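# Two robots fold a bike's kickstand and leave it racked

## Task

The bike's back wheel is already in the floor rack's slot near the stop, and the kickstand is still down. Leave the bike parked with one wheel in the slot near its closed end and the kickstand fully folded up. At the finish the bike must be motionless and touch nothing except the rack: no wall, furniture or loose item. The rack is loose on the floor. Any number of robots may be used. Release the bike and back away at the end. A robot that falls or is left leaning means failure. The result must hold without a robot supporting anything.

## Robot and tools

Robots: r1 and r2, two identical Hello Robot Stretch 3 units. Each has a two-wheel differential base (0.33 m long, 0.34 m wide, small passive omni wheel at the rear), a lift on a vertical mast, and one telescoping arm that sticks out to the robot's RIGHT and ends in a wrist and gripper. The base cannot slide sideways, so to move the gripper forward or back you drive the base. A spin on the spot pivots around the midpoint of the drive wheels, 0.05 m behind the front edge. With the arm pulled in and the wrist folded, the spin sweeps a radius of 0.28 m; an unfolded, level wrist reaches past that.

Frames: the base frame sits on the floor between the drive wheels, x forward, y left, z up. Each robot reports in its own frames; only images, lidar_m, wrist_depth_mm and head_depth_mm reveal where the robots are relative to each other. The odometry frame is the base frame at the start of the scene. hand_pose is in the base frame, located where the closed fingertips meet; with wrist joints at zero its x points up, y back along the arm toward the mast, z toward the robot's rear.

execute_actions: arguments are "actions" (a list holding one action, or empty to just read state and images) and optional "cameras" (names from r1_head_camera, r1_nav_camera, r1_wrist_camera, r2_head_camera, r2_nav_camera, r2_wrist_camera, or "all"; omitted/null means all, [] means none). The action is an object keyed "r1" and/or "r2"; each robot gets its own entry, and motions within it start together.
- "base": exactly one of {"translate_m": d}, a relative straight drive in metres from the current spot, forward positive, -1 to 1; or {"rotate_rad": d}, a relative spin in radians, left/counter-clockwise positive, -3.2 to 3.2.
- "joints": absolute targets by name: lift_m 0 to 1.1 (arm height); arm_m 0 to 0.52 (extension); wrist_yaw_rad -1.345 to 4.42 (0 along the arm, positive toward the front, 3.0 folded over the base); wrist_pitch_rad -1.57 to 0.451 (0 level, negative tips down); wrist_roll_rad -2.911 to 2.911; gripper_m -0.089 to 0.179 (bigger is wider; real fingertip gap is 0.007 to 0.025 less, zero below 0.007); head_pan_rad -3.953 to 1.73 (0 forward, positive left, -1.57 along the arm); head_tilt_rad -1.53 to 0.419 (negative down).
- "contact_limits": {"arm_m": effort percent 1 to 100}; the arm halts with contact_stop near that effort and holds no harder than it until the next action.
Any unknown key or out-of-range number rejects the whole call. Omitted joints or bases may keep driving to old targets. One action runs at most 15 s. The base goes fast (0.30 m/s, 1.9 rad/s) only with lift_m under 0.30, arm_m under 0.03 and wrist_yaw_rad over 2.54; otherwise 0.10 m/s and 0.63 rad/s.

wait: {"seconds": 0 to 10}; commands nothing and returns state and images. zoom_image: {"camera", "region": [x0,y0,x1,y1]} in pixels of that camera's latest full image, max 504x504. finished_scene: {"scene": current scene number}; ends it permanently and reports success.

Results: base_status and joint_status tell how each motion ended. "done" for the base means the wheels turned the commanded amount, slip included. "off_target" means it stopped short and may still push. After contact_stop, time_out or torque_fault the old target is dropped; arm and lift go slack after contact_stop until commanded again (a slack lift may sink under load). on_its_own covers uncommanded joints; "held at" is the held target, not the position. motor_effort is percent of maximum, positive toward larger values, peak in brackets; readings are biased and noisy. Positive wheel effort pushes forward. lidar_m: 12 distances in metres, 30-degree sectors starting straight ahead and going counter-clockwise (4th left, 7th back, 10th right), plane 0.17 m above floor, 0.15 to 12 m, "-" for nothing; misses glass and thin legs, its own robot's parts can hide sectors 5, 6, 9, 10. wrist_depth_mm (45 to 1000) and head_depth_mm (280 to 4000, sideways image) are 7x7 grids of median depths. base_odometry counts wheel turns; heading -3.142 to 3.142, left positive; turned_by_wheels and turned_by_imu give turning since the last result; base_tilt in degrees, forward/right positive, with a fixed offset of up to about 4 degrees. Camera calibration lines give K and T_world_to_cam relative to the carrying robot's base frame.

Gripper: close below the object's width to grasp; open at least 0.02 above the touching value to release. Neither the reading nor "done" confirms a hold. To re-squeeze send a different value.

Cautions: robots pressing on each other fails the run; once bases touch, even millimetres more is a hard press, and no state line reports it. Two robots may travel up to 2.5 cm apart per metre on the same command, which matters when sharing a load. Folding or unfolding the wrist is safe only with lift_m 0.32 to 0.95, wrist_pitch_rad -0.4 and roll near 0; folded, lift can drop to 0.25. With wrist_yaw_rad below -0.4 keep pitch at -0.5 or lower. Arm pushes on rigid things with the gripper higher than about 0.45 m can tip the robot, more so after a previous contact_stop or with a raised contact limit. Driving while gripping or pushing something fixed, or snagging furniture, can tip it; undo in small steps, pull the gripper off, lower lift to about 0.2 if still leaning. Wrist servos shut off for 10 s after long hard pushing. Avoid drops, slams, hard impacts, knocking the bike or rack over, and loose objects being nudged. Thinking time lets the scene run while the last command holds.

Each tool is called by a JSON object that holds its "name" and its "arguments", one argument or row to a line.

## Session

{"name": "execute_actions", "arguments": {
  "actions": []
}}

Scene clock: 0.00 s.
r1.base_odometry: x=+0.000 y=+0.000 heading=+0.000 (m, m, rad; r1's odometry frame)
r1.turned_by_wheels: +0.000 (rad since the last result)
r1.turned_by_imu: +0.000 (rad since the last result)
r1.base_tilt: forward=-1.7 right=+2.3 (deg)
r1.lidar_m: 1.42 2.05 2.21 3.35 3.88 4.19 2.62 2.36 1.11 0.89 0.87 0.95
r1.head_depth_mm: 1258 1247 1238 1230 1225 1218 1214 / 1486 1472 1458 1451 1447 1433 1423 / 1763 1791 1775 1764 1742 1740 1710 / 1954 2144 2144 2156 2168 2204 2026 / 1976 2057 2084 2102 2106 2143 2089 / 1941 1979 1988 2006 2039 2045 2014 / 1875 1908 1918 1920 1935 1957 1952
r1.base_status: not commanded
r1.joint_positions: lift_m=+0.536 arm_m=-0.001 wrist_yaw_rad=+3.035 wrist_pitch_rad=-0.570 wrist_roll_rad=+0.018 gripper_m=+0.037 head_pan_rad=+0.007 head_tilt_rad=+0.016
r1.joint_status: not commanded
r1.motor_effort: left_wheel=-1 right_wheel=+0 lift_m=+22 arm_m=+0 wrist_yaw_rad=+0 wrist_pitch_rad=+6 wrist_roll_rad=-1 gripper_m=-1 head_pan_rad=+0 head_tilt_rad=+2 (%)
r1.hand_pose: x=+0.0004 y=+0.0578 z=+0.5164 quat_wxyz=(+0.237, +0.694, +0.160, +0.661) (m; r1's base frame)
r1.wrist_depth_mm: - - - - - - - / - - - - - - - / - - - - - - - / - 950 932 933 943 931 924 / 814 812 - 803 812 786 796 / 725 727 - 701 713 692 689 / 637 636 - 647 618 614 611
r2.base_odometry: x=+0.000 y=+0.000 heading=+0.000 (m, m, rad; r2's odometry frame)
r2.turned_by_wheels: +0.000 (rad since the last result)
r2.turned_by_imu: +0.000 (rad since the last result)
r2.base_tilt: forward=+3.2 right=-0.5 (deg)
r2.lidar_m: 1.21 1.50 2.99 3.91 2.60 2.93 1.57 1.01 0.92 0.93 1.15 1.21
r2.head_depth_mm: 1072 1080 1089 1099 1108 1116 1128 / 1116 1126 1135 1141 1156 1159 1173 / 1156 1168 1179 1188 1201 1208 1219 / 1211 1215 1225 1236 1252 1259 1273 / 1263 1269 1281 1292 1311 1319 1333 / 1316 1329 1342 1354 1371 1391 1400 / 1376 1392 1405 1420 1436 1451 1467
r2.base_status: not commanded
r2.joint_positions: lift_m=+0.408 arm_m=+0.001 wrist_yaw_rad=+3.036 wrist_pitch_rad=-0.458 wrist_roll_rad=+0.010 gripper_m=+0.037 head_pan_rad=-0.015 head_tilt_rad=+0.004
r2.joint_status: not commanded
r2.motor_effort: left_wheel=+1 right_wheel=-1 lift_m=+23 arm_m=-1 wrist_yaw_rad=+0 wrist_pitch_rad=+5 wrist_roll_rad=+0 gripper_m=+0 head_pan_rad=+0 head_tilt_rad=+3 (%)
r2.hand_pose: x=+0.0019 y=+0.0717 z=+0.4121 quat_wxyz=(+0.198, +0.699, +0.123, +0.676) (m; r2's base frame)
r2.wrist_depth_mm: - - - - - - - / - - - - - - - / - - - - - - - / 828 817 846 870 883 896 909 / 685 697 - 725 757 733 770 / 598 610 - 621 645 639 651 / 529 543 - 561 542 560 565
pictures: r1_head_camera (sideways: a quarter turn clockwise sets it upright), r1_nav_camera (sideways: a quarter turn counterclockwise sets it upright), r1_wrist_camera, r2_head_camera (sideways: a quarter turn clockwise sets it upright), r2_nav_camera (sideways: a quarter turn counterclockwise sets it upright), r2_wrist_camera
camera_calibration (this result's frames):
r1_head_camera: T_world_to_cam=[[-0.00610711, -0.0223115, -0.999732, 1.31782], [-0.00512277, 0.999739, -0.0222804, 0.0302193], [0.999968, 0.00498533, -0.00621981, -0.0353897], [0, 0, 0, 1]] pos_world=[0.0435914, -0.000632358, 1.31792]
r1_nav_camera: T_world_to_cam=[[0.020356, -0.0137517, 0.999698, -1.25819], [0.0107363, -0.999845, -0.0139723, 0.0676584], [0.999735, 0.0110174, -0.0202052, -0.0284184], [0, 0, 0, 1]] pos_world=[0.0532963, 0.0506587, 1.25818]
r1_wrist_camera: T_world_to_cam=[[0.992817, -0.111378, -0.043696, 0.0261445], [-0.106745, -0.659658, -0.743947, 0.460622], [0.0540346, 0.743268, -0.666808, 0.459163], [0, 0, 0, 1]] pos_world=[-0.0015982, -0.0345162, 0.649995]
r2_head_camera: T_world_to_cam=[[-0.0459281, -0.00927999, -0.998902, 1.3202], [0.0134722, 0.99986, -0.00990833, 0.0123338], [0.998854, -0.0139125, -0.0457966, 0.0106048], [0, 0, 0, 1]] pos_world=[0.0498754, 0.0000668792, 1.31936]
r2_nav_camera: T_world_to_cam=[[-0.020855, 0.0521041, 0.998424, -1.26091], [0.00738028, -0.998606, 0.0522677, -0.0128728], [0.999755, 0.00845869, 0.0204414, -0.0813893], [0, 0, 0, 1]] pos_world=[0.0551682, 0.0535319, 1.26125]
r2_wrist_camera: T_world_to_cam=[[0.995109, -0.092799, 0.0338648, -0.0124129], [-0.0299291, -0.609922, -0.791896, 0.40124], [0.0941421, 0.787009, -0.609716, 0.359495], [0, 0, 0, 1]] pos_world=[-0.00948268, -0.0393531, 0.537351]
Images, in order (width x height): r1_head_camera 896x504, r1_nav_camera 672x504, r1_wrist_camera 644x364, r2_head_camera 896x504, r2_nav_camera 672x504, r2_wrist_camera 644x364.

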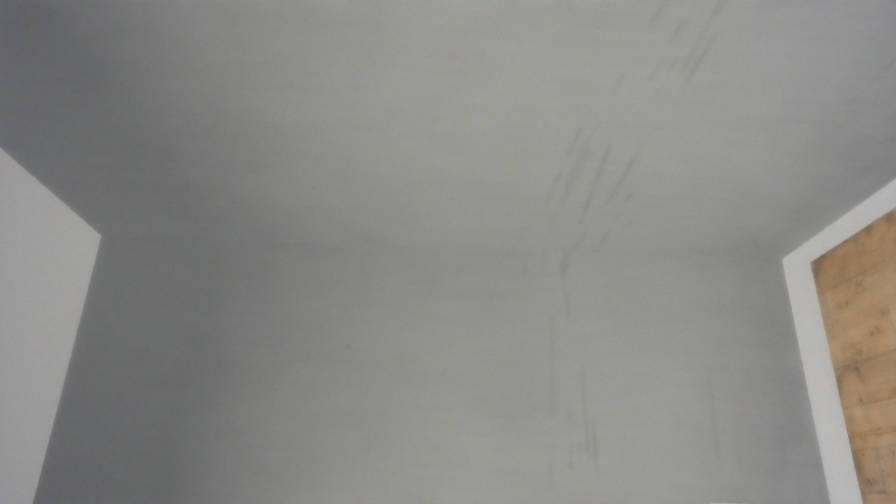

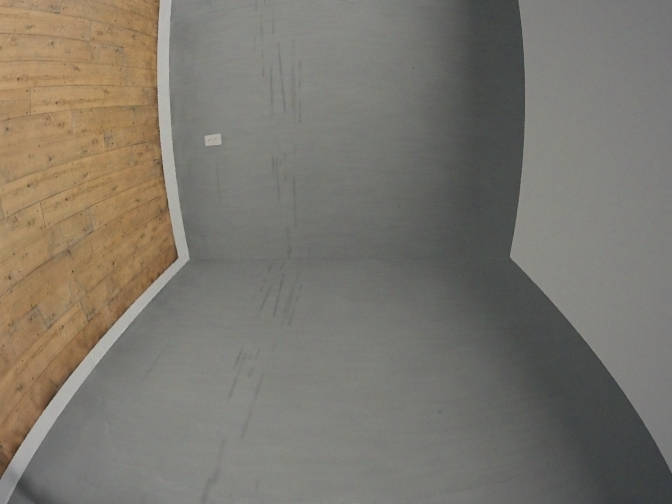

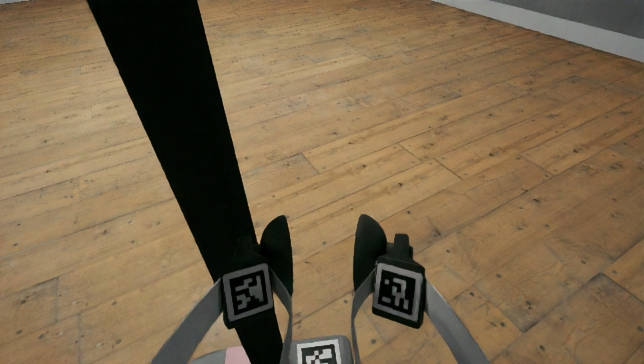

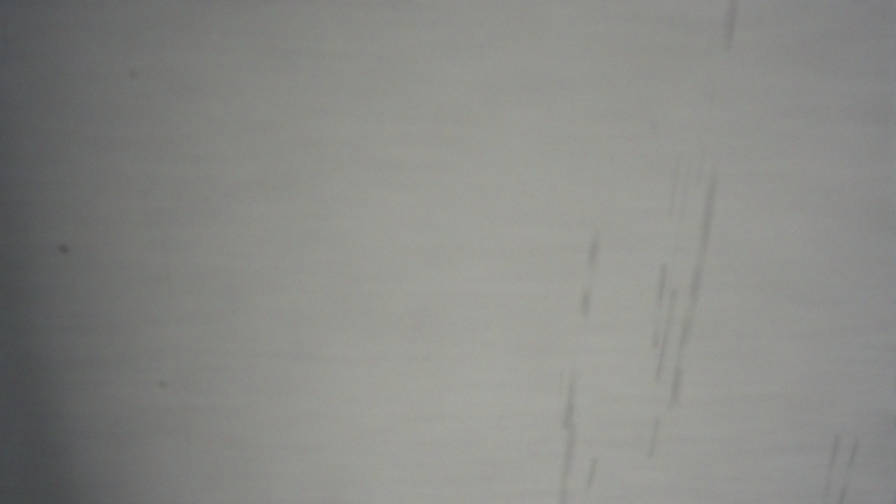

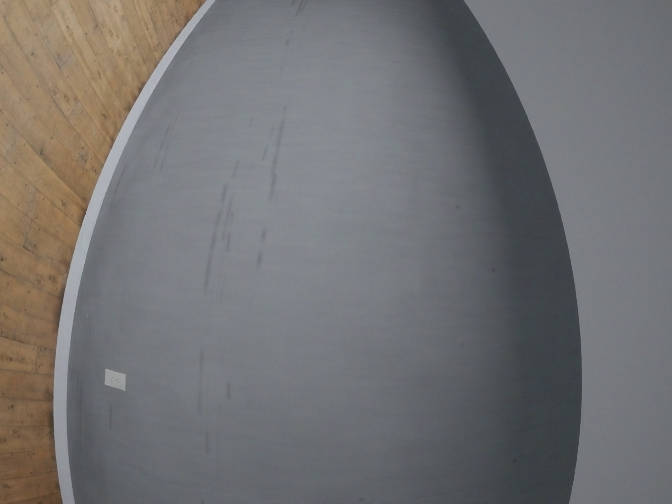

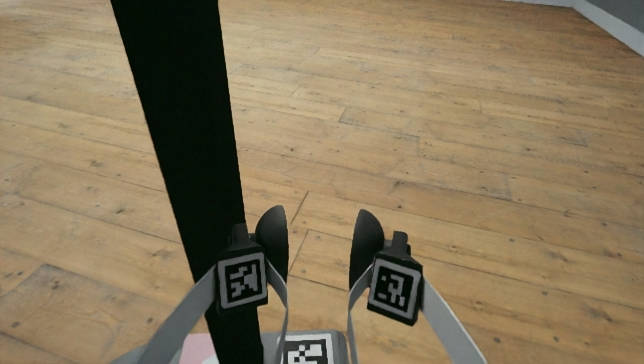

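{"name": "execute_actions", "arguments": {
  "actions": [
    {"r1":{"base":{"rotate_rad":3.1},"joints":{"head_tilt_rad":-0.5,"lift_m":0.27}},"r2":{"base":{"rotate_rad":2.1},"joints":{"head_tilt_rad":-0.5,"lift_m":0.27}}}
  ],
  "cameras": ["r1_head_camera","r2_head_camera","r1_nav_camera"]
}}

Scene clock: 4.53 s.
r1.base_odometry: x=+0.000 y=+0.000 heading=+3.100 (m, m, rad; r1's odometry frame)
r1.turned_by_wheels: +3.100 (rad since the last result)
r1.turned_by_imu: +3.117 (rad since the last result)
r1.base_tilt: forward=-1.6 right=+2.3 (deg)
r1.lidar_m: 2.63 2.53 1.14 0.89 0.88 0.93 1.38 2.05 2.19 3.20 3.87 4.14
r1.head_depth_mm: - - - 2599 1946 1545 1282 / - - 3951 2600 1934 1535 1275 / - - 3319 2590 1912 1525 1268 / - - 3939 2565 1907 1513 1262 / - - 3881 2549 1906 1511 1260 / - - 3823 2506 1884 1504 1262 / - - 3766 2502 1883 1500 1253
r1.base_status: done
r1.joint_positions: lift_m=+0.270 arm_m=-0.001 wrist_yaw_rad=+3.035 wrist_pitch_rad=-0.571 wrist_roll_rad=+0.018 gripper_m=+0.037 head_pan_rad=+0.007 head_tilt_rad=-0.494
r1.joint_status: all done
r1.motor_effort: left_wheel=-1(6) right_wheel=+2(8) lift_m=+15(19) arm_m=+0(0) wrist_yaw_rad=-1(0) wrist_pitch_rad=+7(7) wrist_roll_rad=+0(0) gripper_m=+0(0) head_pan_rad=+0(0) head_tilt_rad=-1(25) (%)
r1.hand_pose: x=+0.0004 y=+0.0577 z=+0.2504 quat_wxyz=(+0.237, +0.694, +0.161, +0.661) (m; r1's base frame)
r1.wrist_depth_mm: 669 - 850 955 - - - / 701 753 873 875 836 862 824 / 707 699 700 680 678 666 654 / 584 571 570 567 563 547 547 / 495 510 - - 484 475 476 / - - - - 428 410 410 / - - - - 363 370 365
r2.base_odometry: x=+0.000 y=+0.000 heading=+2.100 (m, m, rad; r2's odometry frame)
r2.turned_by_wheels: +2.100 (rad since the last result)
r2.turned_by_imu: +2.080 (rad since the last result)
r2.base_tilt: forward=+3.1 right=-0.6 (deg)
r2.lidar_m: 2.60 7.63 1.56 1.01 0.92 0.93 1.15 1.20 1.22 1.51 3.05 3.91
r2.head_depth_mm: 3971 - 3551 2459 1878 1531 1278 / - - 3528 2448 1880 1527 1280 / - - 3529 2455 1886 1530 1286 / - - 3548 2456 1883 1527 1287 / - - 3536 2463 1886 1523 1283 / - - 2997 2456 1890 1527 1286 / - - 3477 2469 1888 1528 1276
r2.base_status: done
r2.joint_positions: lift_m=+0.271 arm_m=+0.001 wrist_yaw_rad=+3.036 wrist_pitch_rad=-0.458 wrist_roll_rad=+0.010 gripper_m=+0.037 head_pan_rad=-0.015 head_tilt_rad=-0.494
r2.joint_status: all done
r2.motor_effort: left_wheel=-1(7) right_wheel=+2(11) lift_m=+9(20) arm_m=-1(1) wrist_yaw_rad=+0(0) wrist_pitch_rad=+5(5) wrist_roll_rad=+0(0) gripper_m=+0(0) head_pan_rad=+0(1) head_tilt_rad=-4(42) (%)
r2.hand_pose: x=+0.0019 y=+0.0716 z=+0.2745 quat_wxyz=(+0.198, +0.699, +0.123, +0.676) (m; r2's base frame)
r2.wrist_depth_mm: 713 779 - - - - - / 742 827 - - - - - / 741 759 803 798 820 837 857 / 606 620 632 642 654 658 689 / 511 521 - 548 558 556 571 / 457 - - - 487 476 485 / - - - - 406 416 423
pictures: r1_head_camera (sideways: a quarter turn clockwise sets it upright), r1_nav_camera (sideways: a quarter turn counterclockwise sets it upright), r2_head_camera (sideways: a quarter turn clockwise sets it upright)
camera_calibration (this result's frames):
r1_head_camera: T_world_to_cam=[[-0.493207, -0.0256199, -0.869535, 1.15066], [-0.0162152, 0.999663, -0.0202567, 0.0276379], [0.869761, 0.00410897, -0.493456, 0.599563], [0, 0, 0, 1]] pos_world=[0.0464833, -0.000612416, 1.29695]
r1_nav_camera: T_world_to_cam=[[0.505658, -0.0104553, 0.86267, -1.08213], [0.00342267, -0.999894, -0.0141247, 0.0678918], [0.862727, 0.0100949, -0.505569, 0.60413], [0, 0, 0, 1]] pos_world=[0.025756, 0.0504721, 1.23991]
r2_head_camera: T_world_to_cam=[[-0.517372, -0.00231019, -0.855757, 1.13611], [0.00889346, 0.999928, -0.00807617, 0.00997056], [0.855714, -0.011789, -0.517314, 0.625156], [0, 0, 0, 1]] pos_world=[0.0527462, 0.0000247509, 1.29571]
Images, in order (width x height): r1_head_camera 896x504, r1_nav_camera 672x504, r2_head_camera 896x504.

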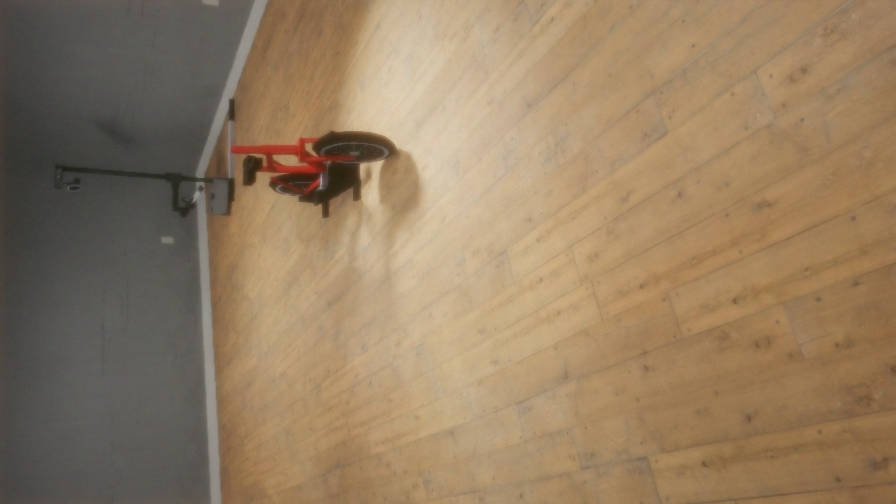

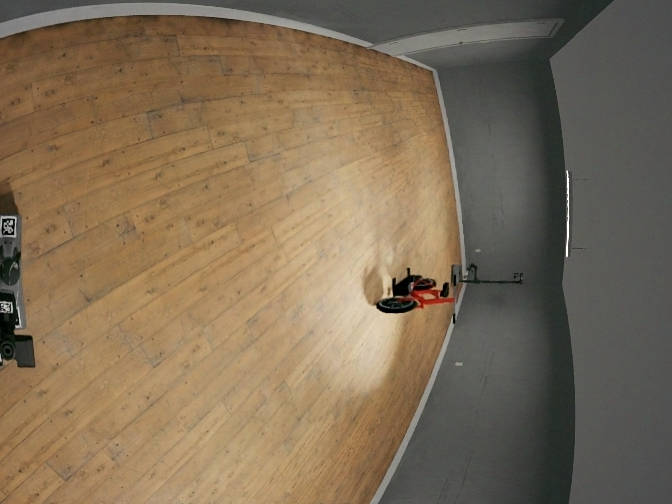

